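# Close all open drawers without disturbing the cabinets

## Task

Push every drawer that is open until it is fully closed, without moving the cabinets or any other object from its starting place. The robot must not tip over or be left leaning. A drawer only counts as closed if it stays shut by itself, not because the robot is still pressing on it.

## Robot and tools

ROBOT. A Hello Robot Stretch 4 with a single arm. It has an omni-wheel base, a lift that slides up a mast, an arm that telescopes straight out, a three-joint wrist (yaw, pitch, roll) and a two-finger gripper. It stands about 1.6 m tall, and the edge of the base lies within 0.23 m of the base origin.

FRAMES. Base frame: origin on the floor below the base centre, x ahead, y to the left, z up. hand_pose is reported in this frame and marks a point between the open fingertips; with all wrist joints at zero its axes line up with the base axes. Its printed value may be slightly wrong. The odometry frame is where the base frame was when the scene began.

TOOL execute_actions. Argument "actions" is a list holding one action, or empty to just read state and images. Optional "cameras": a list from head_camera, head_left_camera, head_right_camera, wrist_camera, or "all"; omitted or null gives all, [] gives none, an unknown name rejects the call. An action contains "base", "joints" or both, plus optional "pace" and "contact_limits"; alternatively it is {"end_of_arm": "enable_torque"} by itself, which re-powers any wrist or gripper motor that shut off and makes it hold still.
"base" holds exactly one relative command, measured from where the base last reported itself: translate_m (metres, -2 to 2, positive = forward, no turning), strafe_m (metres, -2 to 2, positive = left, no turning), or rotate_rad (radians, -3.2 to 3.2, positive = counter-clockwise seen from above).
"joints" is a single object keyed by joint name, each value an absolute target: lift_m 0 to 1.2 m; arm_m 0 to 0.55 m (extension); wrist_yaw_rad -1.134 to 4.276 (0 forward, positive left, 3.14 tucked back, above 3.4 the arm may block it); wrist_pitch_rad -1.117 to 4.259 (0 level, 1.57 pointing down); wrist_roll_rad -1.117 to 4.259 (0 fingers level, positive turns clockwise viewed from behind); gripper_m -0.038 to 0.141 m (fingertip gap; negative squeezes tips together). Done tolerances: lift and arm ±0.004, yaw and roll ±0.02, pitch ±0.05, gripper ±0.004. A joint target outside its range is clipped and reported; any other bad value or unknown key rejects the call with no motion. All motions in an action begin at once and may end at different times; each action is capped at 15 s. Joints or base left out may still be driving toward an earlier target without the status showing it.
"pace": "slow", "default", "fast" or "max" (base up to 0.1/0.3/0.4/0.6 m/s and 1/2/3/4 rad/s). With lift above 0.2 the base is slowed further, to 0.3 m/s and 1 rad/s at full height.
"contact_limits": only arm_m, 0 (gentlest) to 0.75 (firmest), default 0.5; the arm stops when it pushes harder than that. Useful for pushing drawers gently.
Example: {"base": {"translate_m": 0.3}, "joints": {"gripper_m": 0.05}, "pace": "fast"}. To unfold the wrist at the start, send lift_m 0.4 with wrist_yaw_rad 0 together.

TOOL wait: "seconds" 0 to 10; nothing new is commanded; returns state and images.
TOOL zoom_image: "camera" plus "region" [x0, y0, x1, y1] in pixels from the top-left, at most 504 x 504, on that camera's most recent full image.
TOOL finished_scene: "scene" (the current scene number) ends the scene for good once the last command has been held; its result reports success and gives the next task. Replying without any tool call ends everything.

CAMERAS. head_camera sits atop the mast looking forward and down (turn the base to look around). head_left_camera and head_right_camera are fisheyes beside it, aimed more steeply down, showing the base and arm. wrist_camera looks along the fingers, with the tips near the bottom of its image.

RESULT LINES. base_status and joint_status: "done" (for the base, wheels turned the commanded amount even if slipping); "off_target" (rested away from target, may still push); "contact_stop_at_<key>" (blocked by something; that part goes slack, so a lift may sink or wheels may roll); "limit_stop_at_<name>"; "time_out"; "torque_fault" (wrist or gripper motor overloaded and went limp until enable_torque). After a stop the old target is dropped. "limit_stop_at_tilt" means a lean over 6 degrees: lift, arm and wheels go slack and ignore commands until it eases. "limit_stop_at_own_body" means self-collision protection; moving away is allowed, and it tends to happen with pitch below -0.2 combined with roll below -0.4 or above 4. If a result reports a stop, later motion, wait and finished_scene calls in that same reply are skipped. on_its_own lists uncommanded behaviour; "held at" there is the held target, not the position.
lidar_m: 12 distances in metres from the base origin, 30-degree sectors starting straight ahead and going counter-clockwise (4th left, 7th back, 10th right); "-" means nothing seen or closer than 0.25 m. It sees from about 0.15 m up to robot height, may miss glass, thin legs and much behind the robot. wrist_depth_mm: 7x7 grid of median depths, 100 to 2000 mm, from the top-left; includes the robot's own body.
base_odometry counts wheel rotation only, heading -3.142 to 3.142, left positive. If turned_by_wheels and turned_by_imu disagree by more than about 0.1 rad, the base likely bumped or slipped and heading is off by roughly their difference. base_tilt in degrees (forward and right positive) carries a fixed bias up to about 1.5. motor_effort: percent of maximum, positive toward higher joint values, peak in brackets (noisy); each motor has a fixed offset. Wheel motors wheel_0..2 positive means turning the base right. An at-rest effort outside its normal range suggests pushing or carrying something.

GRIPPER. Closing below an object's width grips it and pulls it inward; the reading and "done" do not prove a hold, but a firm squeeze shows in gripper_m effort. Fingertips stuck on a surface: raise the lift.

AVOID. Slams, hard impacts, very firm pushes, drops and slips. Steady pushing with a high gripper or a high contact limit can tip the robot, as can driving or turning with over 1 kg held and arm_m above 0.2. A base tilt differing from its start value may mean a wheel is on something low. Make sure drawers stay closed after the gripper is withdrawn. The simulation keeps running while you think; the robot holds the last command.

Each tool is called after "Call:" as a command line: name --argument value for each argument, lists and objects as JSON in quotes; but a table of rows of numbers goes row by row, as --pt "numbers of a row", without its own name.

## Session

I'll start by looking at the current state and camera images.

Call:
execute_actions --actions '[]'

Scene clock: 0.00 s.
base_odometry: x=+0.000 y=+0.000 heading=+0.000 (m, m, rad; odometry frame)
turned_by_wheels: +0.000 (rad since the last result)
turned_by_imu: +0.000 (rad since the last result)
base_tilt: forward=+0.0 right=-0.6 (deg)
lidar_m: 1.19 1.88 0.87 1.06 1.14 1.72 0.99 1.98 2.11 2.26 2.05 1.18
base_status: not commanded
joint_positions: lift_m=+0.241 arm_m=+0.002 wrist_yaw_rad=+3.148 wrist_pitch_rad=+0.004 wrist_roll_rad=+0.019 gripper_m=+0.057
joint_status: not commanded
motor_effort: lift_m=+20 arm_m=+0 wrist_yaw_rad=-1 wrist_pitch_rad=-6 wrist_roll_rad=+0 gripper_m=-2 wheel_0=+0 wheel_1=+0 wheel_2=+0 (%)
hand_pose: x=-0.1161 y=+0.0855 z=+0.4183 quat_wxyz=(-0.003, -0.002, +0.010, +1.000) (m; base frame)
wrist_depth_mm: - 141 - - 1808 1618 1499 / - 126 259 - 1756 1618 1499 / - 120 161 1983 1808 1661 1499 / - 139 206 1336 1756 1618 1499 / 208 - - 1366 1756 1618 1499 / 1308 1618 199 1366 198 1499 1397 / 580 1008 1025 120 1008 960 1008
pictures: head_camera, head_left_camera, head_right_camera, wrist_camera
Images, in order (width x height): head_camera 420x560, head_left_camera 420x672, head_right_camera 420x672, wrist_camera 616x392.

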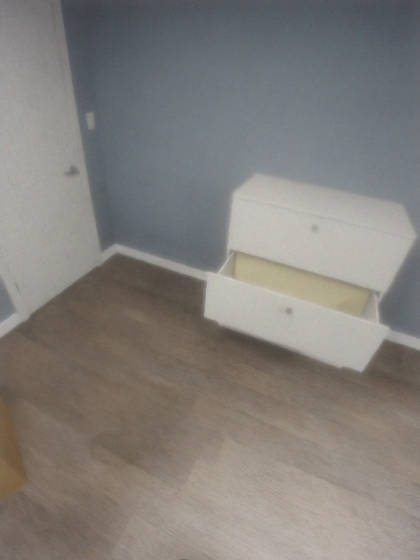

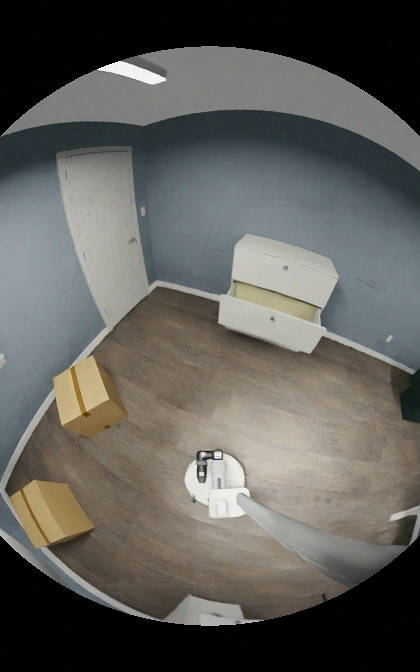

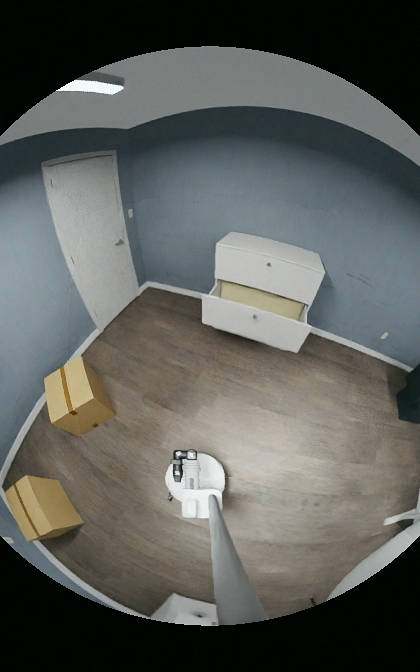

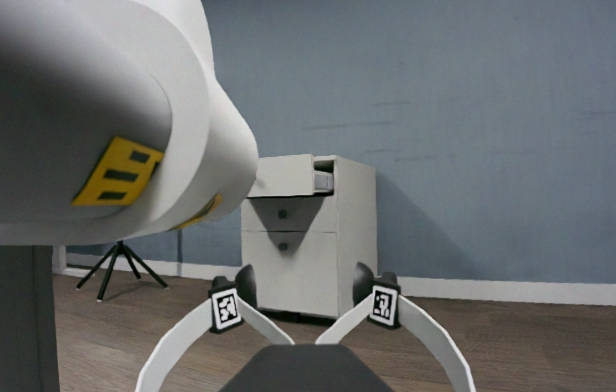

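Call:
execute_actions --actions '[{"base": {"rotate_rad": -0.35}, "joints": {"lift_m": 0.4, "wrist_yaw_rad": 0, "gripper_m": 0.0}, "pace": "fast"}]'

Scene clock: 3.50 s.
base_odometry: x=+0.000 y=+0.000 heading=-0.350 (m, m, rad; odometry frame)
turned_by_wheels: -0.350 (rad since the last result)
turned_by_imu: -0.346 (rad since the last result)
base_tilt: forward=+0.1 right=-0.6 (deg)
lidar_m: 1.14 1.25 0.96 0.89 1.18 1.13 0.98 0.99 1.99 2.10 2.28 1.21
base_status: done
joint_positions: lift_m=+0.400 arm_m=+0.002 wrist_yaw_rad=+0.000 wrist_pitch_rad=+0.004 wrist_roll_rad=+0.019 gripper_m=+0.000
joint_status: all done
motor_effort: lift_m=+23(25) arm_m=+0(0) wrist_yaw_rad=-2(8) wrist_pitch_rad=-6(6) wrist_roll_rad=-1(0) gripper_m=-3(6) wheel_0=+1(8) wheel_1=+2(6) wheel_2=-1(8) (%)
hand_pose: x=+0.4615 y=-0.0873 z=+0.5767 quat_wxyz=(+1.000, +0.010, +0.002, +0.000) (m; base frame)
wrist_depth_mm: 1808 1808 1756 1756 1708 1661 1708 / 1808 1808 1756 1756 1708 1708 1661 / 1863 1808 1281 1255 1229 1708 1708 / 1808 1808 991 976 976 1708 1618 / 1808 1808 991 960 960 1708 1661 / 1808 1808 991 195 960 1661 1661 / 1397 1336 1281 118 1255 1281 1308
pictures: head_camera, head_left_camera, head_right_camera, wrist_camera
Images, in order (width x height): head_camera 420x560, head_left_camera 420x672, head_right_camera 420x672, wrist_camera 616x392.

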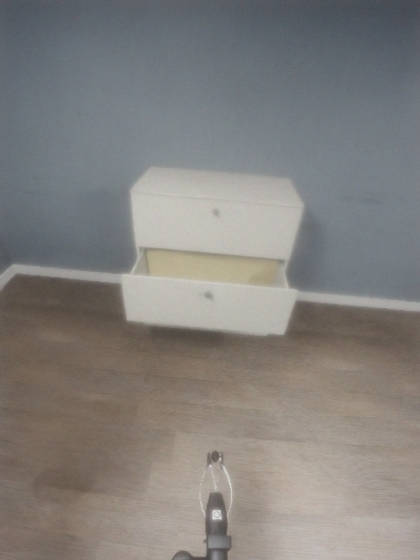

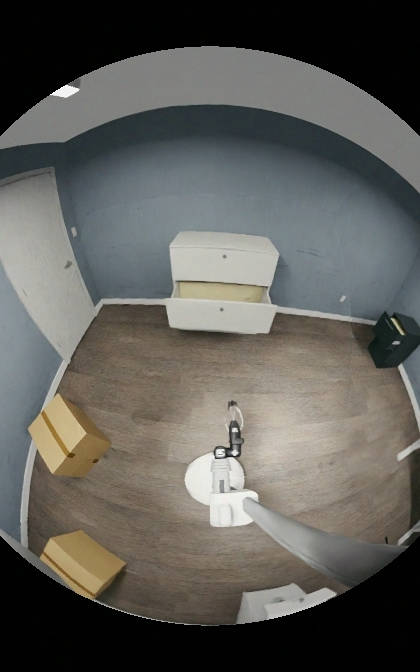

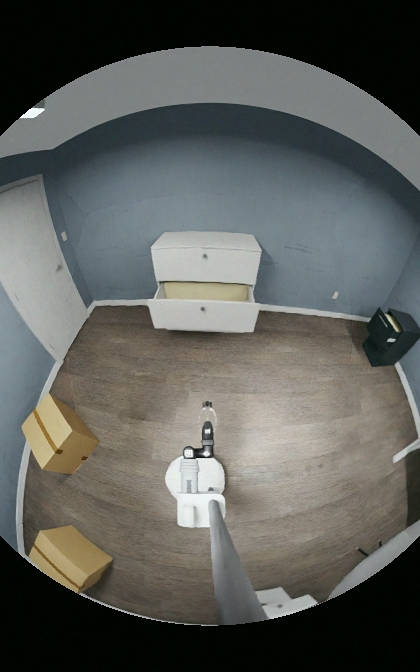

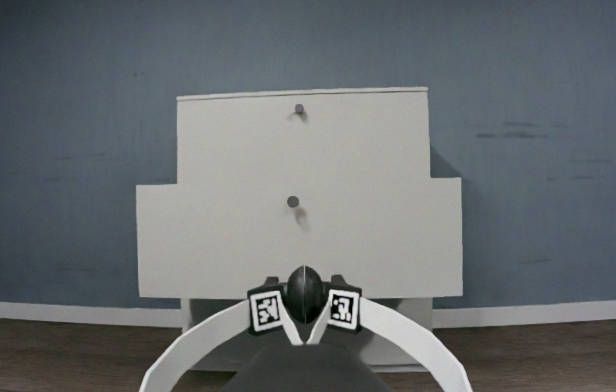

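Call:
zoom_image --camera "wrist_camera" --region '[100, 60, 516, 392]'

Region (100, 60, 516, 392) of wrist_camera's 616x392 image, scaled by 1.212; it fills the top 402 rows of this view, and the rest is white.

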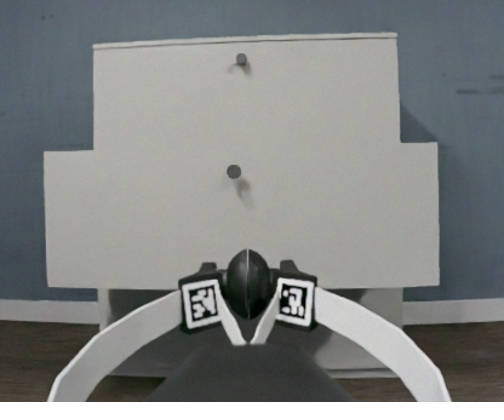

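Call:
execute_actions --actions '[{"base": {"rotate_rad": -0.06}, "joints": {"lift_m": 0.29}, "pace": "fast"}]' --cameras '["head_camera", "wrist_camera"]'

Scene clock: 6.53 s.
base_odometry: x=+0.000 y=+0.000 heading=-0.410 (m, m, rad; odometry frame)
turned_by_wheels: -0.060 (rad since the last result)
turned_by_imu: -0.059 (rad since the last result)
base_tilt: forward=+0.0 right=-0.6 (deg)
lidar_m: 1.16 1.23 1.16 0.89 1.21 1.15 1.17 0.99 2.10 2.13 2.25 1.23
base_status: done
joint_positions: lift_m=+0.290 arm_m=+0.002 wrist_yaw_rad=+0.000 wrist_pitch_rad=+0.004 wrist_roll_rad=+0.019 gripper_m=+0.000
joint_status: all done
motor_effort: lift_m=+17(20) arm_m=+0(0) wrist_yaw_rad=+1(2) wrist_pitch_rad=-6(6) wrist_roll_rad=-1(1) gripper_m=-3(6) wheel_0=+2(6) wheel_1=+3(5) wheel_2=+0(8) (%)
hand_pose: x=+0.4615 y=-0.0874 z=+0.4672 quat_wxyz=(+1.000, +0.010, +0.002, +0.000) (m; base frame)
wrist_depth_mm: 1756 1756 1756 1756 1756 1756 1756 / 1756 1756 1281 1281 1281 1756 1756 / 1756 1708 1281 1255 1281 1756 1756 / 1708 976 976 976 976 1708 1756 / 1708 1281 960 960 976 1708 1708 / 1708 1537 1281 195 1281 1576 1537 / 1160 1098 1042 118 1025 1060 1098
pictures: head_camera, wrist_camera
Images, in order (width x height): head_camera 420x560, wrist_camera 616x392.

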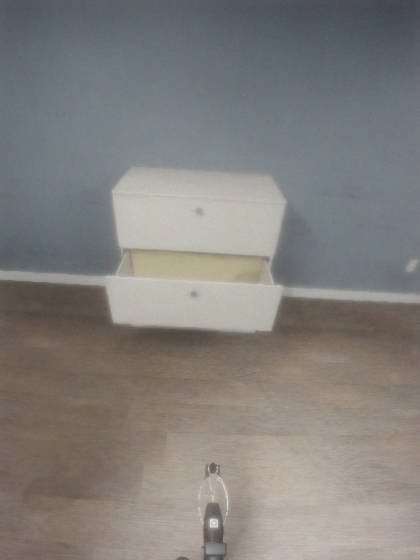

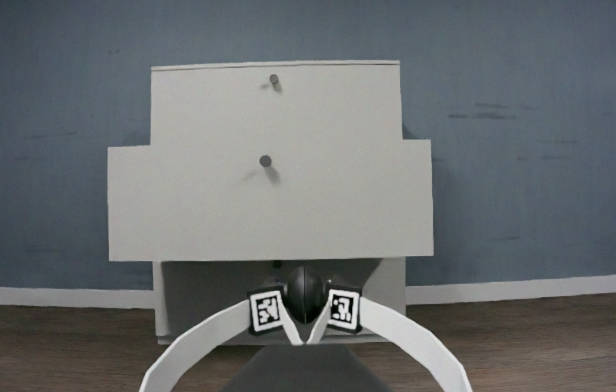

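Call:
execute_actions --actions '[{"base": {"strafe_m": 0.11}, "pace": "fast"}]' --cameras '[]'

Call:
execute_actions --actions '[{"base": {"translate_m": 0.55}, "pace": "fast"}]' --cameras '["head_camera", "wrist_camera"]'

Scene clock: 8.07 s.
base_odometry: x=+0.044 y=+0.101 heading=-0.410 (m, m, rad; odometry frame)
turned_by_wheels: +0.000 (rad since the last result)
turned_by_imu: +0.000 (rad since the last result)
base_tilt: forward=+0.1 right=-0.7 (deg)
lidar_m: 1.15 1.23 0.91 0.77 1.18 1.10 1.43 1.03 2.05 2.22 2.37 1.24
base_status: done
joint_positions: lift_m=+0.290 arm_m=+0.002 wrist_yaw_rad=+0.000 wrist_pitch_rad=+0.004 wrist_roll_rad=+0.019 gripper_m=+0.000
joint_status: not commanded
motor_effort: lift_m=+16(16) arm_m=+0(0) wrist_yaw_rad=+0(2) wrist_pitch_rad=-6(7) wrist_roll_rad=-1(1) gripper_m=-4(5) wheel_0=+2(11) wheel_1=-2(18) wheel_2=+0(1) (%)
hand_pose: x=+0.4615 y=-0.0874 z=+0.4672 quat_wxyz=(+1.000, +0.010, +0.002, +0.000) (m; base frame)
wrist_depth_mm: 1756 1756 1756 1808 1756 1756 1756 / 1756 1756 1281 1255 1281 1708 1756 / 1708 1756 1281 1281 976 1756 1756 / 1756 1708 976 976 976 1756 1708 / 1756 1756 976 976 976 1756 1756 / 1708 1708 1255 194 1281 1618 1576 / 1160 1098 1042 118 1025 1042 1078
pictures: none
No camera images: the call's "cameras" was empty. Leave "cameras" out to get every camera's image.

Scene clock: 10.73 s.
base_odometry: x=+0.548 y=-0.118 heading=-0.409 (m, m, rad; odometry frame)
turned_by_wheels: +0.000 (rad since the last result)
turned_by_imu: +0.001 (rad since the last result)
base_tilt: forward=+0.1 right=-0.6 (deg)
lidar_m: 0.63 0.68 1.68 0.98 0.83 1.57 1.69 1.56 2.34 2.19 1.98 0.66
base_status: done
joint_positions: lift_m=+0.290 arm_m=+0.002 wrist_yaw_rad=+0.000 wrist_pitch_rad=+0.004 wrist_roll_rad=+0.019 gripper_m=+0.000
joint_status: not commanded
motor_effort: lift_m=+17(17) arm_m=+0(0) wrist_yaw_rad=+1(0) wrist_pitch_rad=-6(6) wrist_roll_rad=-1(0) gripper_m=-2(4) wheel_0=+1(7) wheel_1=+3(14) wheel_2=+3(12) (%)
hand_pose: x=+0.4615 y=-0.0874 z=+0.4672 quat_wxyz=(+1.000, +0.010, +0.002, +0.000) (m; base frame)
wrist_depth_mm: 1205 732 732 732 741 732 1205 / 436 439 439 439 439 436 439 / 436 439 439 436 439 439 439 / 436 436 436 436 439 436 439 / 436 436 433 439 436 436 436 / 436 433 433 195 436 436 436 / 1160 723 732 118 723 723 1078
pictures: head_camera, wrist_camera
Images, in order (width x height): head_camera 420x560, wrist_camera 616x392.

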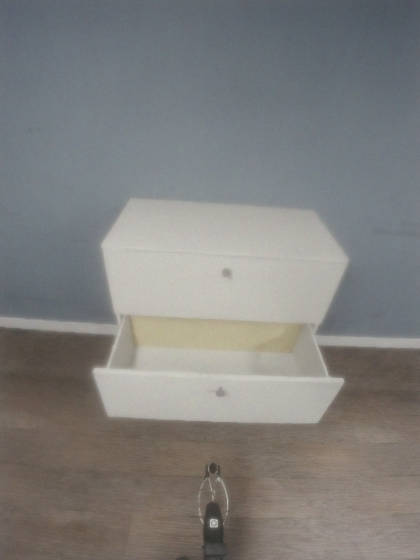

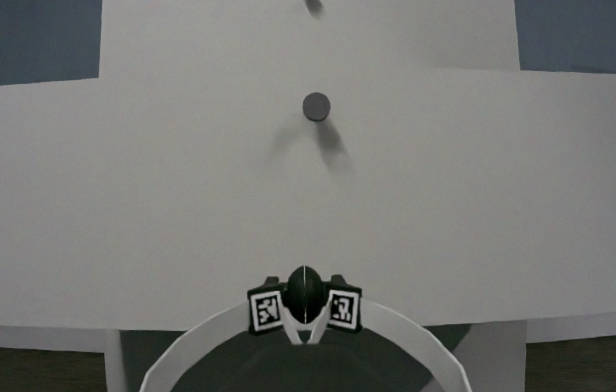

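Call:
execute_actions --actions '[{"joints": {"arm_m": 0.5}, "contact_limits": {"arm_m": 0.4}}]' --cameras '["head_camera", "wrist_camera"]'

Scene clock: 12.80 s.
base_odometry: x=+0.548 y=-0.118 heading=-0.409 (m, m, rad; odometry frame)
turned_by_wheels: +0.000 (rad since the last result)
turned_by_imu: +0.007 (rad since the last result)
base_tilt: forward=+0.1 right=-0.6 (deg)
lidar_m: 0.81 0.85 1.67 0.98 0.83 1.57 1.57 1.54 2.33 2.19 1.96 0.86
base_status: not commanded
joint_positions: lift_m=+0.290 arm_m=+0.233 wrist_yaw_rad=+0.000 wrist_pitch_rad=+0.004 wrist_roll_rad=+0.019 gripper_m=+0.000
joint_status: arm_m contact_stop (moved +0.231 of +0.498)
on_its_own: arm_m is slack since a contact_stop (your +0.500 is given up)
motor_effort: lift_m=+18(18) arm_m=+0(33) wrist_yaw_rad=-2(72) wrist_pitch_rad=-6(9) wrist_roll_rad=-1(1) gripper_m=-6(3) wheel_0=+0(5) wheel_1=+0(5) wheel_2=+2(14) (%)
contact_limits: arm_m 0.4
hand_pose: x=+0.6926 y=-0.0874 z=+0.4671 quat_wxyz=(+1.000, +0.010, +0.002, +0.000) (m; base frame)
wrist_depth_mm: 504 504 500 504 500 504 504 / 394 394 392 392 392 392 389 / 394 392 392 392 392 392 389 / 392 392 392 392 392 392 392 / 389 389 389 389 392 392 389 / 392 389 389 195 389 389 389 / 500 496 492 118 496 496 496
pictures: head_camera, wrist_camera
Images, in order (width x height): head_camera 420x560, wrist_camera 616x392.

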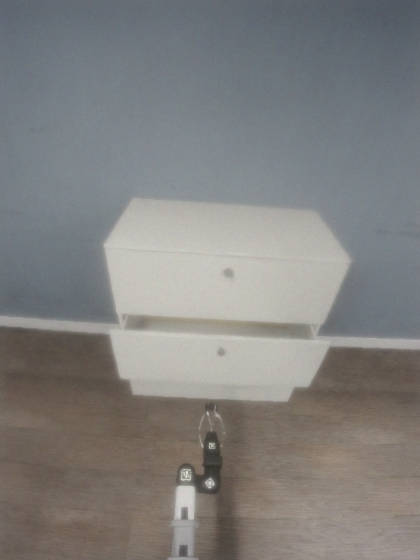

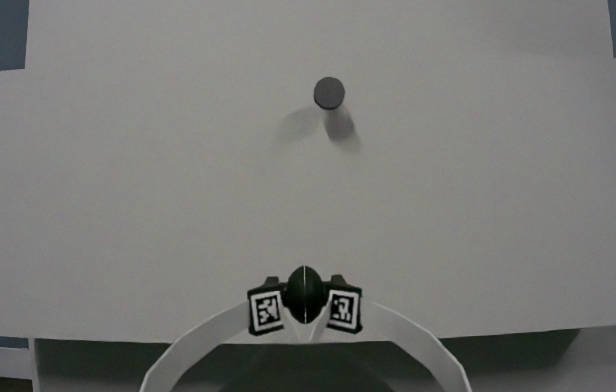

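Call:
execute_actions --actions '[{"joints": {"arm_m": 0.48}, "contact_limits": {"arm_m": 0.5}, "pace": "slow"}]' --cameras '["head_camera", "wrist_camera"]'

Scene clock: 16.80 s.
base_odometry: x=+0.548 y=-0.118 heading=-0.409 (m, m, rad; odometry frame)
turned_by_wheels: +0.000 (rad since the last result)
turned_by_imu: +0.000 (rad since the last result)
base_tilt: forward=+0.1 right=-0.7 (deg)
lidar_m: 0.92 0.97 1.70 0.99 0.83 1.58 1.57 1.54 2.37 2.19 1.95 0.96
base_status: not commanded
joint_positions: lift_m=+0.290 arm_m=+0.478 wrist_yaw_rad=+0.000 wrist_pitch_rad=+0.004 wrist_roll_rad=+0.019 gripper_m=+0.000
joint_status: all done
motor_effort: lift_m=+18(18) arm_m=+9(12) wrist_yaw_rad=+1(6) wrist_pitch_rad=-6(6) wrist_roll_rad=-1(1) gripper_m=-6(7) wheel_0=+0(0) wheel_1=+1(1) wheel_2=+1(2) (%)
contact_limits: arm_m 0.5
hand_pose: x=+0.9377 y=-0.0875 z=+0.4671 quat_wxyz=(+1.000, +0.010, +0.002, +0.000) (m; base frame)
wrist_depth_mm: 241 240 241 240 240 239 239 / 240 240 240 240 239 239 239 / 239 239 239 238 239 238 239 / 239 239 239 239 237 238 238 / 239 238 239 238 238 238 237 / 238 238 238 195 237 237 237 / 237 237 237 118 237 236 237
pictures: head_camera, wrist_camera
Images, in order (width x height): head_camera 420x560, wrist_camera 616x392.

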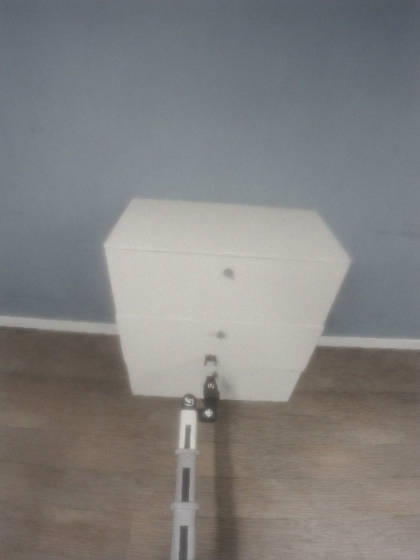

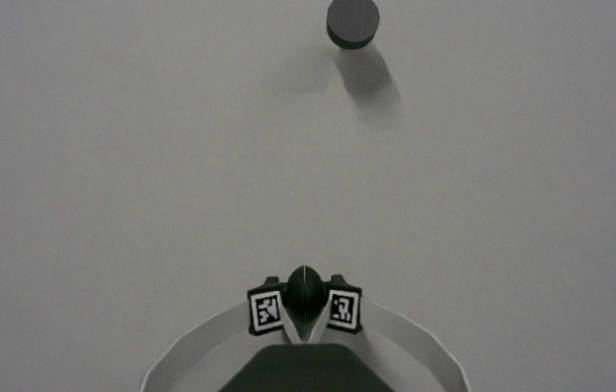

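Call:
execute_actions --actions '[{"joints": {"arm_m": 0.53}, "contact_limits": {"arm_m": 0.4}, "pace": "slow"}]' --cameras '["head_camera"]'

Scene clock: 18.63 s.
base_odometry: x=+0.548 y=-0.118 heading=-0.409 (m, m, rad; odometry frame)
turned_by_wheels: +0.000 (rad since the last result)
turned_by_imu: +0.000 (rad since the last result)
base_tilt: forward=+0.0 right=-0.6 (deg)
lidar_m: 0.90 1.00 1.69 0.99 0.85 1.59 1.56 1.57 2.34 2.18 1.97 0.97
base_status: not commanded
joint_positions: lift_m=+0.290 arm_m=+0.501 wrist_yaw_rad=-0.006 wrist_pitch_rad=+0.004 wrist_roll_rad=+0.019 gripper_m=+0.000
joint_status: arm_m contact_stop (moved +0.023 of +0.052)
on_its_own: arm_m is slack since a contact_stop (your +0.530 is given up); wrist_yaw_rad is at rest, and its effort (+17) is outside its rest range (-13 to +13)
motor_effort: lift_m=+18(18) arm_m=+0(27) wrist_yaw_rad=+17(53) wrist_pitch_rad=-4(6) wrist_roll_rad=+0(0) gripper_m=-5(4) wheel_0=+5(5) wheel_1=+1(1) wheel_2=-6(12) (%)
contact_limits: arm_m 0.4
hand_pose: x=+0.9597 y=-0.0892 z=+0.4673 quat_wxyz=(+1.000, +0.010, +0.002, -0.003) (m; base frame)
wrist_depth_mm: 235 236 236 235 236 236 236 / 234 234 235 236 235 235 236 / 234 234 235 235 235 235 236 / 234 233 234 234 234 235 235 / 234 233 234 234 233 234 235 / 232 233 195 201 233 233 234 / 232 232 232 118 233 233 233
pictures: head_camera
Images, in order (width x height): head_camera 420x560.

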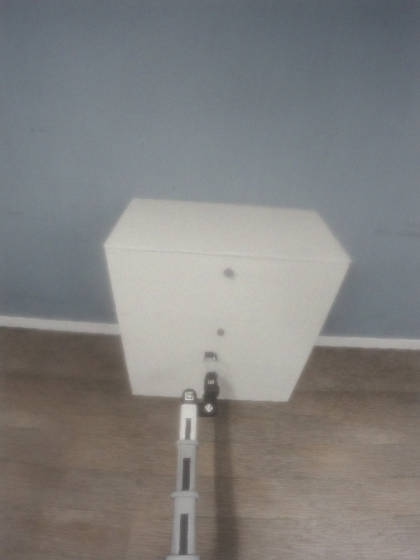

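Call:
execute_actions --actions '[{"base": {"rotate_rad": -1.1}, "joints": {"arm_m": 0.0}, "pace": "fast"}]'

Scene clock: 21.53 s.
base_odometry: x=+0.548 y=-0.118 heading=-1.509 (m, m, rad; odometry frame)
turned_by_wheels: -1.100 (rad since the last result)
turned_by_imu: -1.088 (rad since the last result)
base_tilt: forward=+0.0 right=-0.6 (deg)
lidar_m: 2.05 0.99 0.92 0.97 1.71 1.04 0.85 1.57 1.75 1.54 2.33 2.20
base_status: done
joint_positions: lift_m=+0.290 arm_m=+0.004 wrist_yaw_rad=+0.000 wrist_pitch_rad=+0.004 wrist_roll_rad=+0.019 gripper_m=+0.000
joint_status: all done
joint sent to its limit — the command would take arm_m past its lower limit, so that joint was sent only as far as its limit.
motor_effort: lift_m=+18(18) arm_m=-9(14) wrist_yaw_rad=+0(15) wrist_pitch_rad=-6(6) wrist_roll_rad=+0(0) gripper_m=-6(5) wheel_0=+1(15) wheel_1=+2(11) wheel_2=+0(10) (%)
hand_pose: x=+0.4631 y=-0.0875 z=+0.4671 quat_wxyz=(+1.000, +0.010, +0.002, +0.000) (m; base frame)
wrist_depth_mm: 1255 1537 - - - - - / 1229 1537 - - - - - / 1255 1537 - - - - - / 1229 1537 - - - - - / 1229 1537 - - - - - / 1229 1464 1537 195 1499 1576 1576 / 1138 1118 1042 118 1025 1042 1078
pictures: head_camera, head_left_camera, head_right_camera, wrist_camera
Images, in order (width x height): head_camera 420x560, head_left_camera 420x672, head_right_camera 420x672, wrist_camera 616x392.

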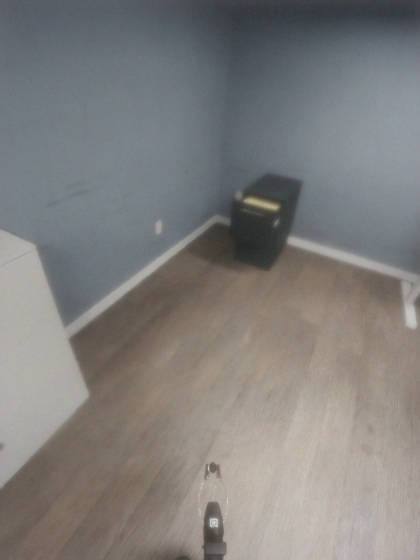

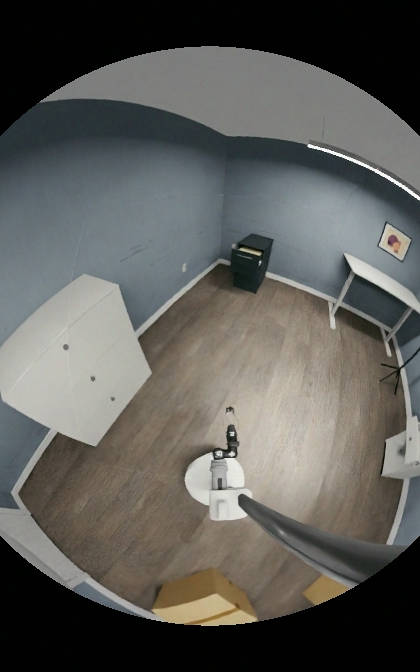

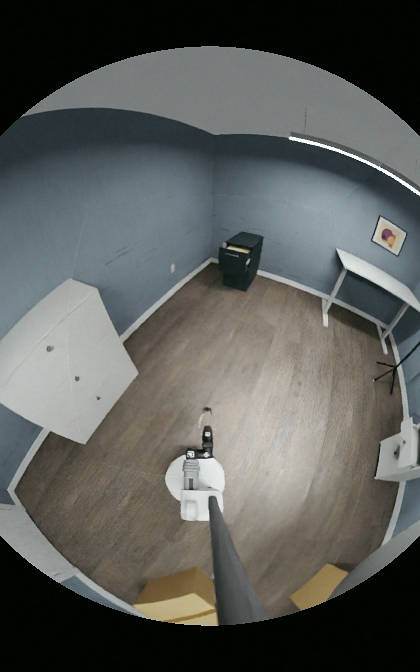

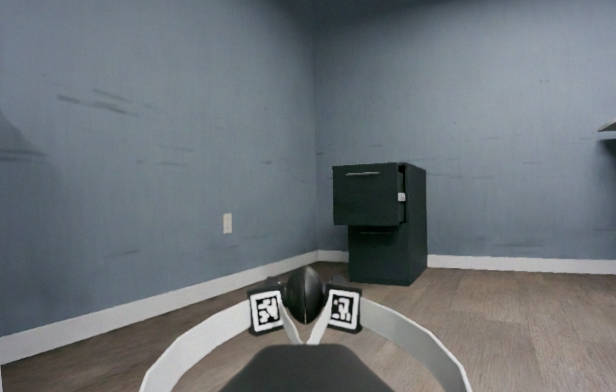

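Call:
execute_actions --actions '[{"base": {"translate_m": 1.3}, "pace": "fast"}]'

Scene clock: 29.07 s.
base_odometry: x=+0.629 y=-1.415 heading=-1.509 (m, m, rad; odometry frame)
turned_by_wheels: +0.000 (rad since the last result)
turned_by_imu: +0.002 (rad since the last result)
base_tilt: forward=+0.0 right=-0.7 (deg)
lidar_m: 1.14 0.83 0.77 0.82 0.64 1.23 2.11 2.19 2.14 1.68 1.78 0.96
base_status: done
joint_positions: lift_m=+0.290 arm_m=+0.004 wrist_yaw_rad=+0.000 wrist_pitch_rad=+0.004 wrist_roll_rad=+0.019 gripper_m=+0.000
joint_status: not commanded
motor_effort: lift_m=+18(18) arm_m=-9(9) wrist_yaw_rad=+0(0) wrist_pitch_rad=-6(6) wrist_roll_rad=-1(0) gripper_m=-6(2) wheel_0=+0(8) wheel_1=+3(10) wheel_2=+3(11) (%)
hand_pose: x=+0.4631 y=-0.0874 z=+0.4671 quat_wxyz=(+1.000, +0.010, +0.002, +0.000) (m; base frame)
wrist_depth_mm: 699 854 1138 1708 1661 1537 1366 / 691 854 1138 1661 1708 1464 1336 / 691 866 1138 1661 778 691 640 / 699 866 1118 1661 778 691 640 / 691 842 1118 1661 960 699 640 / 683 842 976 195 960 878 831 / 676 809 1042 118 1025 866 831
pictures: head_camera, head_left_camera, head_right_camera, wrist_camera
Images, in order (width x height): head_camera 420x560, head_left_camera 420x672, head_right_camera 420x672, wrist_camera 616x392.

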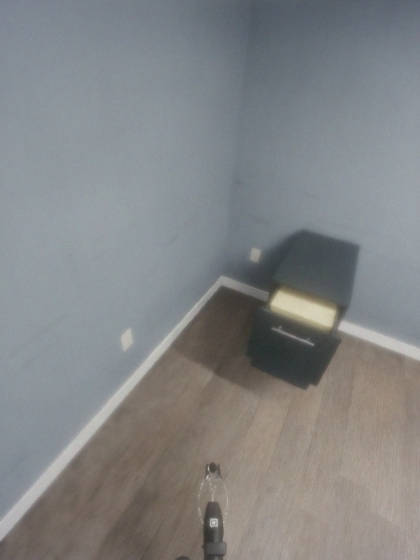

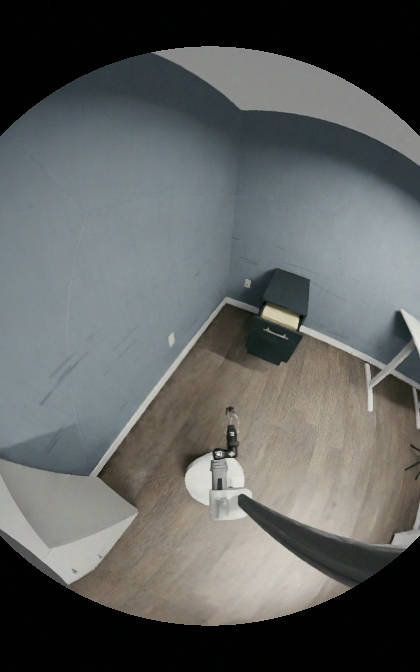

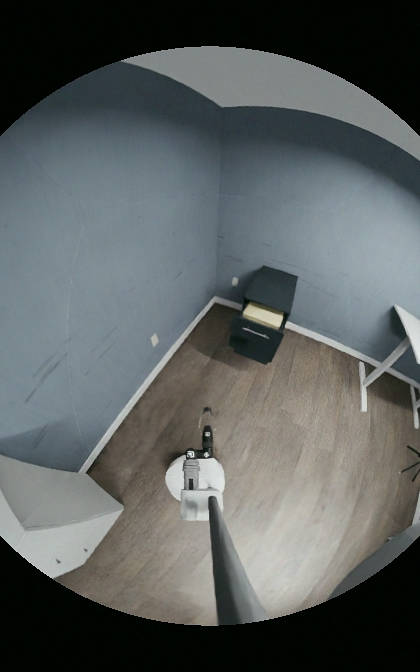

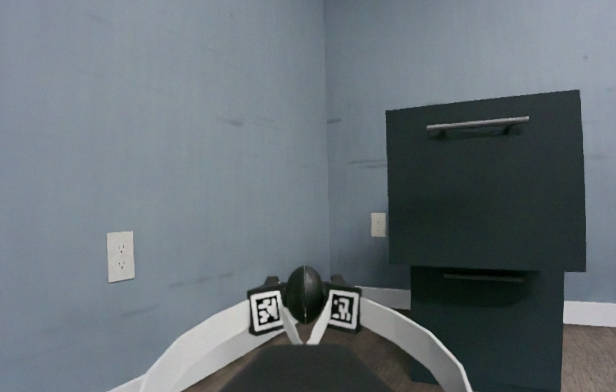

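Call:
execute_actions --actions '[{"base": {"rotate_rad": -0.49}, "joints": {"lift_m": 0.34}, "pace": "fast"}]' --cameras '["head_camera", "wrist_camera"]'

Scene clock: 30.97 s.
base_odometry: x=+0.629 y=-1.415 heading=-1.998 (m, m, rad; odometry frame)
turned_by_wheels: -0.490 (rad since the last result)
turned_by_imu: -0.484 (rad since the last result)
base_tilt: forward=+0.0 right=-0.6 (deg)
lidar_m: 0.96 1.14 0.79 0.79 0.78 0.65 1.40 2.13 2.20 2.11 1.69 1.90
base_status: done
joint_positions: lift_m=+0.340 arm_m=+0.004 wrist_yaw_rad=+0.000 wrist_pitch_rad=+0.004 wrist_roll_rad=+0.019 gripper_m=+0.000
joint_status: all done
motor_effort: lift_m=+23(25) arm_m=-9(9) wrist_yaw_rad=+0(0) wrist_pitch_rad=-6(6) wrist_roll_rad=+0(0) gripper_m=-7(4) wheel_0=+2(7) wheel_1=+2(9) wheel_2=-1(9) (%)
hand_pose: x=+0.4631 y=-0.0875 z=+0.5167 quat_wxyz=(+1.000, +0.010, +0.002, +0.000) (m; base frame)
wrist_depth_mm: 1205 1708 1708 1708 1708 1708 1708 / 1205 1708 1708 1708 1708 1708 1661 / 1205 1661 778 1708 1708 1661 1661 / 1205 1618 788 788 1708 1708 1708 / 1205 1618 788 778 1708 1708 1708 / 1205 1576 788 194 1661 1661 1708 / 1138 1229 991 118 1118 1160 1205
pictures: head_camera, wrist_camera
Images, in order (width x height): head_camera 420x560, wrist_camera 616x392.

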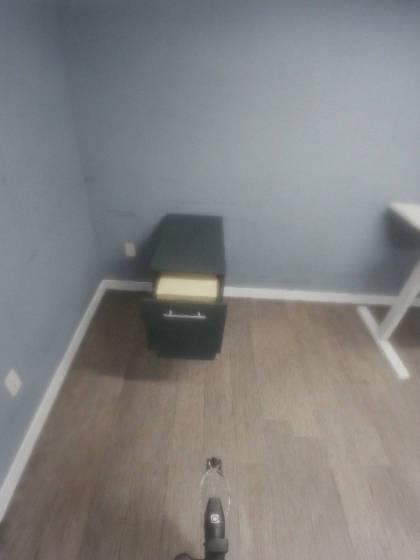

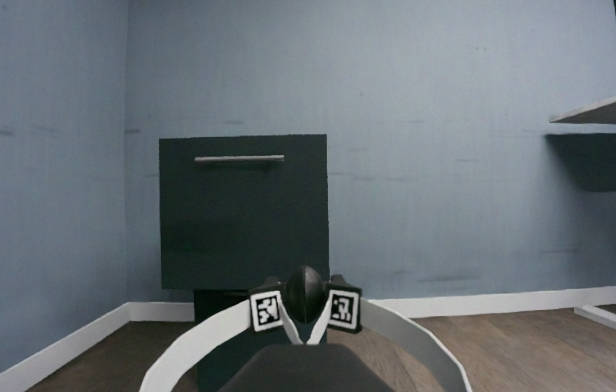

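Call:
execute_actions --actions '[{"base": {"strafe_m": 0.155}, "pace": "fast"}]' --cameras '[]'

Call:
execute_actions --actions '[{"base": {"translate_m": 0.47}, "pace": "fast"}]' --cameras '["head_camera", "wrist_camera"]'

Scene clock: 32.97 s.
base_odometry: x=+0.770 y=-1.479 heading=-1.998 (m, m, rad; odometry frame)
turned_by_wheels: +0.000 (rad since the last result)
turned_by_imu: +0.001 (rad since the last result)
base_tilt: forward=+0.0 right=-0.6 (deg)
lidar_m: 0.97 0.87 0.65 0.62 0.66 0.58 0.79 2.20 2.31 2.30 1.81 1.04
base_status: done
joint_positions: lift_m=+0.340 arm_m=+0.004 wrist_yaw_rad=+0.000 wrist_pitch_rad=+0.004 wrist_roll_rad=+0.019 gripper_m=+0.000
joint_status: not commanded
motor_effort: lift_m=+23(23) arm_m=-9(9) wrist_yaw_rad=-1(0) wrist_pitch_rad=-7(6) wrist_roll_rad=-1(0) gripper_m=-4(2) wheel_0=+2(11) wheel_1=+1(16) wheel_2=+0(1) (%)
hand_pose: x=+0.4631 y=-0.0874 z=+0.5167 quat_wxyz=(+1.000, +0.010, +0.002, +0.000) (m; base frame)
wrist_depth_mm: 991 1464 1661 1708 1708 1756 1708 / 1008 1464 1708 1708 1708 1708 1708 / 1008 1464 1708 788 1708 1661 1708 / 1008 1499 1708 798 788 1756 1661 / 991 1464 1708 788 788 1708 1661 / 991 1430 1576 195 1008 1661 1661 / 976 1205 1138 118 991 1160 1182
pictures: none
No camera images: the call's "cameras" was empty. Leave "cameras" out to get every camera's image.

Scene clock: 35.43 s.
base_odometry: x=+0.575 y=-1.907 heading=-1.998 (m, m, rad; odometry frame)
turned_by_wheels: +0.000 (rad since the last result)
turned_by_imu: +0.001 (rad since the last result)
base_tilt: forward=+0.0 right=-0.6 (deg)
lidar_m: 0.49 0.88 0.64 0.60 0.64 0.94 1.02 2.64 2.40 2.49 1.56 0.52
base_status: done
joint_positions: lift_m=+0.340 arm_m=+0.004 wrist_yaw_rad=+0.000 wrist_pitch_rad=+0.004 wrist_roll_rad=+0.019 gripper_m=+0.000
joint_status: not commanded
motor_effort: lift_m=+23(23) arm_m=-9(9) wrist_yaw_rad=+0(0) wrist_pitch_rad=-6(7) wrist_roll_rad=-1(1) gripper_m=-3(6) wheel_0=+1(9) wheel_1=+4(13) wheel_2=+0(14) (%)
hand_pose: x=+0.4631 y=-0.0874 z=+0.5167 quat_wxyz=(+1.000, +0.010, +0.002, +0.000) (m; base frame)
wrist_depth_mm: 976 1229 1255 1255 1255 1255 1229 / 991 327 327 325 325 329 1229 / 991 325 327 325 325 325 1229 / 976 324 324 325 327 325 1255 / 976 325 325 324 324 325 1255 / 960 1138 324 195 324 324 1229 / 960 1098 324 118 324 324 1205
pictures: head_camera, wrist_camera
Images, in order (width x height): head_camera 420x560, wrist_camera 616x392.

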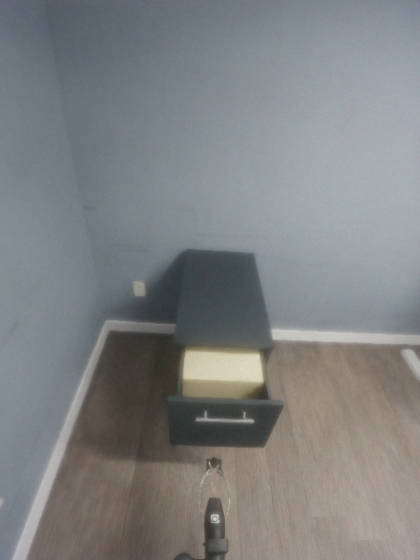

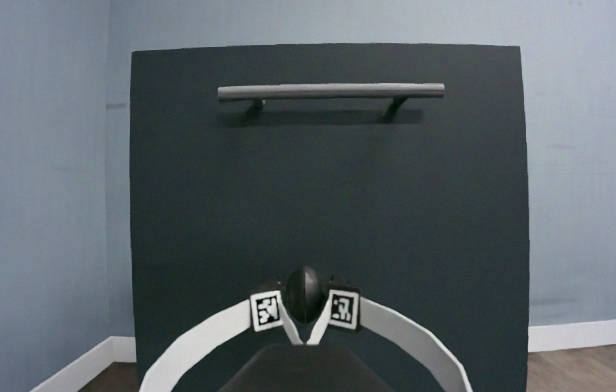

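Call:
execute_actions --actions '[{"joints": {"arm_m": 0.36}, "contact_limits": {"arm_m": 0.4}, "pace": "slow"}]' --cameras '["head_camera", "wrist_camera"]'

Scene clock: 39.87 s.
base_odometry: x=+0.575 y=-1.907 heading=-1.998 (m, m, rad; odometry frame)
turned_by_wheels: -0.001 (rad since the last result)
turned_by_imu: +0.001 (rad since the last result)
base_tilt: forward=+0.1 right=-0.6 (deg)
lidar_m: 0.73 0.89 0.64 0.59 0.65 0.94 1.04 2.60 2.40 2.47 1.56 0.78
base_status: not commanded
joint_positions: lift_m=+0.340 arm_m=+0.320 wrist_yaw_rad=-0.007 wrist_pitch_rad=+0.003 wrist_roll_rad=+0.019 gripper_m=+0.000
joint_status: arm_m contact_stop (moved +0.316 of +0.356)
on_its_own: arm_m is slack since a contact_stop (your +0.360 is given up); wrist_yaw_rad is at rest, and its effort (+20) is outside its rest range (-13 to +13)
motor_effort: lift_m=+23(23) arm_m=+0(26) wrist_yaw_rad=+20(54) wrist_pitch_rad=-3(7) wrist_roll_rad=+1(0) gripper_m=-2(5) wheel_0=+3(4) wheel_1=+3(4) wheel_2=-9(15) (%)
contact_limits: arm_m 0.4
hand_pose: x=+0.7783 y=-0.0895 z=+0.5171 quat_wxyz=(+1.000, +0.010, +0.002, -0.004) (m; base frame)
wrist_depth_mm: 917 235 235 220 221 236 237 / 917 235 235 236 236 236 236 / 931 234 235 235 236 236 236 / 931 234 234 234 235 235 236 / 931 233 234 234 235 234 236 / 904 233 195 200 234 235 235 / 891 232 232 120 234 234 234
pictures: head_camera, wrist_camera
Images, in order (width x height): head_camera 420x560, wrist_camera 616x392.

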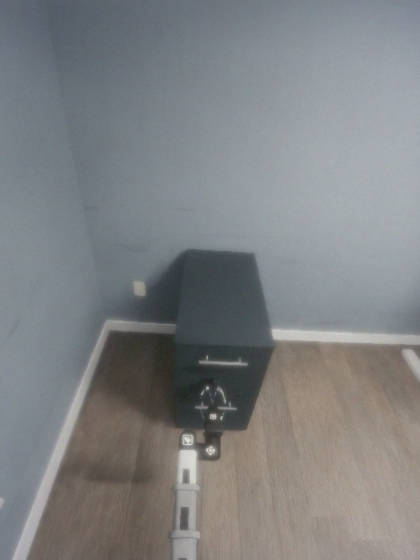

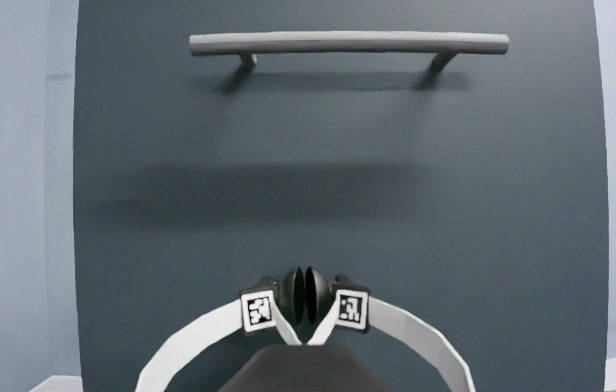

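Call:
execute_actions --actions '[{"base": {"rotate_rad": -1.56}, "joints": {"arm_m": 0.0}, "pace": "fast"}]'

Scene clock: 43.27 s.
base_odometry: x=+0.575 y=-1.907 heading=+2.725 (m, m, rad; odometry frame)
turned_by_wheels: -1.560 (rad since the last result)
turned_by_imu: -1.543 (rad since the last result)
base_tilt: forward=+0.0 right=-0.7 (deg)
lidar_m: 2.29 1.58 0.75 0.72 0.88 0.62 0.61 0.66 0.94 0.99 2.61 2.39
base_status: done
joint_positions: lift_m=+0.340 arm_m=+0.004 wrist_yaw_rad=+0.000 wrist_pitch_rad=+0.004 wrist_roll_rad=+0.019 gripper_m=+0.000
joint_status: all done
joint sent to its limit — the command would take arm_m past its lower limit, so that joint was sent only as far as its limit.
motor_effort: lift_m=+23(23) arm_m=-9(8) wrist_yaw_rad=+1(21) wrist_pitch_rad=-6(6) wrist_roll_rad=-1(0) gripper_m=-2(2) wheel_0=+1(8) wheel_1=+3(9) wheel_2=+0(9) (%)
hand_pose: x=+0.4631 y=-0.0875 z=+0.5167 quat_wxyz=(+1.000, +0.010, +0.002, +0.000) (m; base frame)
wrist_depth_mm: - - - - - - - / 1863 - - - - - - / 1336 - - - - - - / - - - - - - - / - - - - - - - / 1537 1863 1708 195 1661 1756 1661 / 1255 1205 1160 118 1118 1160 1205
pictures: head_camera, head_left_camera, head_right_camera, wrist_camera
Images, in order (width x height): head_camera 420x560, head_left_camera 420x672, head_right_camera 420x672, wrist_camera 616x392.

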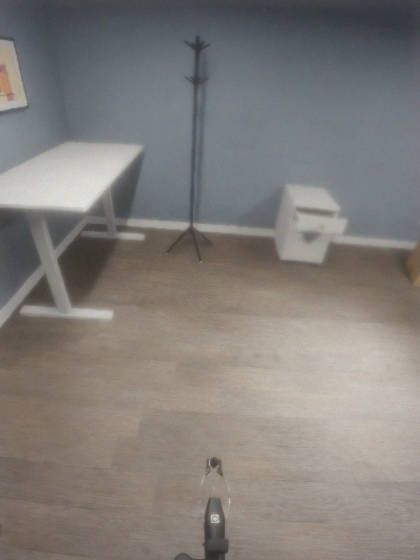

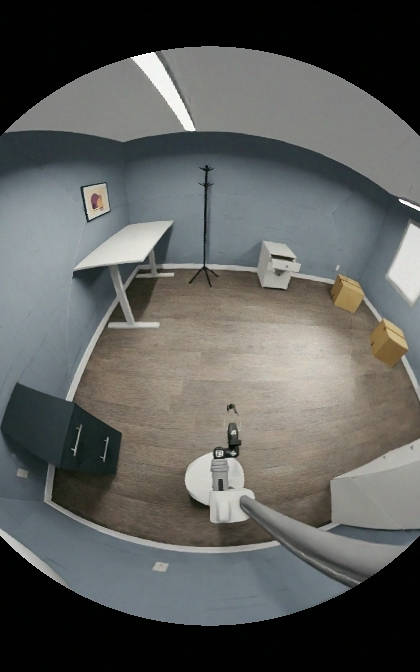

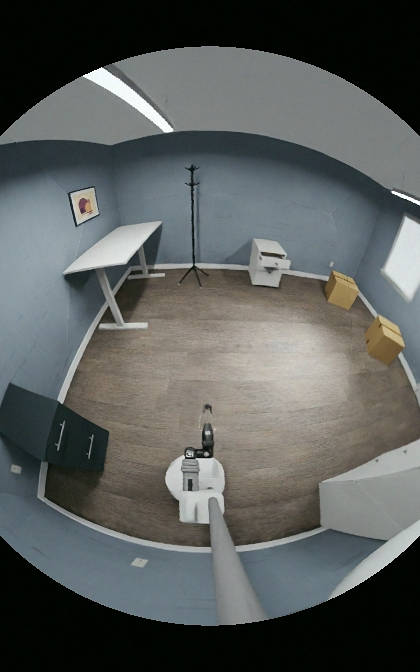

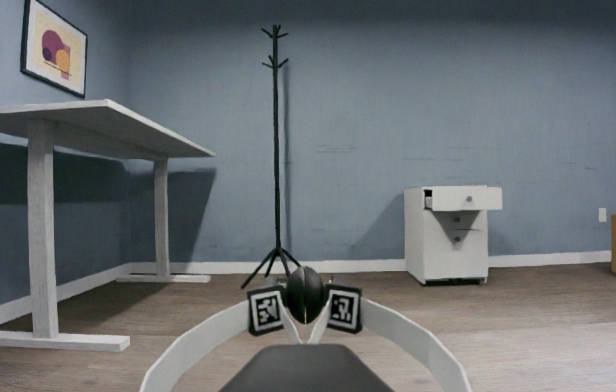

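Call:
execute_actions --actions '[{"base": {"rotate_rad": -0.53}, "joints": {"lift_m": 0.2}, "pace": "max"}]' --cameras '[]'

Call:
execute_actions --actions '[{"base": {"translate_m": 1.6}, "pace": "max"}]' --cameras '[]'

Call:
execute_actions --actions '[{"base": {"rotate_rad": 0.5}, "joints": {"lift_m": 0.4}, "pace": "max"}]' --cameras '["head_camera", "wrist_camera"]'

Scene clock: 45.83 s.
base_odometry: x=+0.575 y=-1.907 heading=+2.195 (m, m, rad; odometry frame)
turned_by_wheels: -0.530 (rad since the last result)
turned_by_imu: -0.524 (rad since the last result)
base_tilt: forward=+0.0 right=-0.7 (deg)
lidar_m: 2.41 2.32 1.58 0.73 0.71 0.86 0.66 0.60 0.66 0.95 1.02 2.61
base_status: done
joint_positions: lift_m=+0.200 arm_m=+0.004 wrist_yaw_rad=+0.000 wrist_pitch_rad=+0.005 wrist_roll_rad=+0.019 gripper_m=+0.000
joint_status: all done
motor_effort: lift_m=+17(19) arm_m=-9(9) wrist_yaw_rad=+1(1) wrist_pitch_rad=-6(7) wrist_roll_rad=+0(0) gripper_m=-5(6) wheel_0=+0(8) wheel_1=+1(10) wheel_2=-2(7) (%)
hand_pose: x=+0.4631 y=-0.0874 z=+0.3771 quat_wxyz=(+1.000, +0.010, +0.002, +0.000) (m; base frame)
wrist_depth_mm: - - - - - - - / - - - - - - - / - - - - - - - / - - - - - - - / - - - - - - 1921 / 1397 1397 1308 195 1255 1336 1281 / 960 931 866 118 866 878 904
pictures: none
No camera images: the call's "cameras" was empty. Leave "cameras" out to get every camera's image.

Scene clock: 50.00 s.
base_odometry: x=-0.360 y=-0.609 heading=+2.195 (m, m, rad; odometry frame)
turned_by_wheels: +0.000 (rad since the last result)
turned_by_imu: +0.002 (rad since the last result)
base_tilt: forward=+0.0 right=-0.6 (deg)
lidar_m: 0.87 0.87 1.35 1.42 1.37 1.87 2.08 1.58 1.65 2.05 1.61 1.61
base_status: done
joint_positions: lift_m=+0.200 arm_m=+0.004 wrist_yaw_rad=+0.000 wrist_pitch_rad=+0.005 wrist_roll_rad=+0.019 gripper_m=+0.000
joint_status: not commanded
motor_effort: lift_m=+18(18) arm_m=-9(9) wrist_yaw_rad=+1(2) wrist_pitch_rad=-7(6) wrist_roll_rad=+0(0) gripper_m=-5(4) wheel_0=+0(11) wheel_1=+1(6) wheel_2=+1(15) (%)
hand_pose: x=+0.4631 y=-0.0874 z=+0.3771 quat_wxyz=(+1.000, +0.010, +0.002, +0.000) (m; base frame)
wrist_depth_mm: 1229 1366 1537 1756 - - - / 1205 1336 1537 1756 - - - / 597 640 723 1708 - - - / 768 842 946 1708 - - 1921 / 768 831 917 1708 - 1308 1229 / 768 820 878 194 1255 1229 1229 / 759 809 866 118 842 878 904
pictures: none
No camera images: the call's "cameras" was empty. Leave "cameras" out to get every camera's image.

Scene clock: 51.17 s.
base_odometry: x=-0.360 y=-0.609 heading=+2.695 (m, m, rad; odometry frame)
turned_by_wheels: +0.500 (rad since the last result)
turned_by_imu: +0.495 (rad since the last result)
base_tilt: forward=+0.1 right=-0.7 (deg)
lidar_m: 0.86 1.35 1.44 1.35 1.86 2.09 1.60 1.64 2.59 1.61 1.60 0.88
base_status: done
joint_positions: lift_m=+0.400 arm_m=+0.004 wrist_yaw_rad=+0.000 wrist_pitch_rad=+0.004 wrist_roll_rad=+0.019 gripper_m=+0.000
joint_status: all done
motor_effort: lift_m=+22(26) arm_m=-9(10) wrist_yaw_rad=-1(1) wrist_pitch_rad=-6(6) wrist_roll_rad=-1(0) gripper_m=-4(5) wheel_0=-2(6) wheel_1=-1(12) wheel_2=+1(10) (%)
hand_pose: x=+0.4631 y=-0.0874 z=+0.5768 quat_wxyz=(+1.000, +0.010, +0.002, +0.000) (m; base frame)
wrist_depth_mm: 1464 1430 1464 1430 1464 1464 1464 / 1464 1464 1464 1430 1464 1464 1464 / 1464 1430 1464 1464 1499 1430 1464 / 1430 1430 1430 854 854 1464 1464 / 1430 1430 1430 661 654 1430 1464 / 1430 1464 1464 194 854 1464 1464 / 1366 1308 1255 118 854 1281 1308
pictures: head_camera, wrist_camera
Images, in order (width x height): head_camera 420x560, wrist_camera 616x392.

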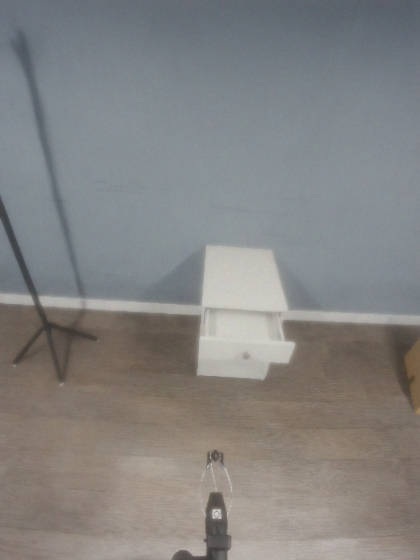

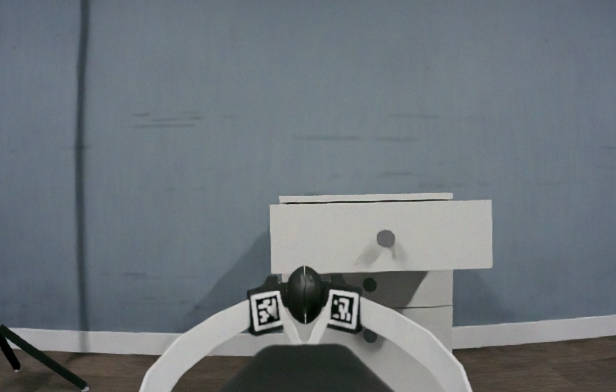

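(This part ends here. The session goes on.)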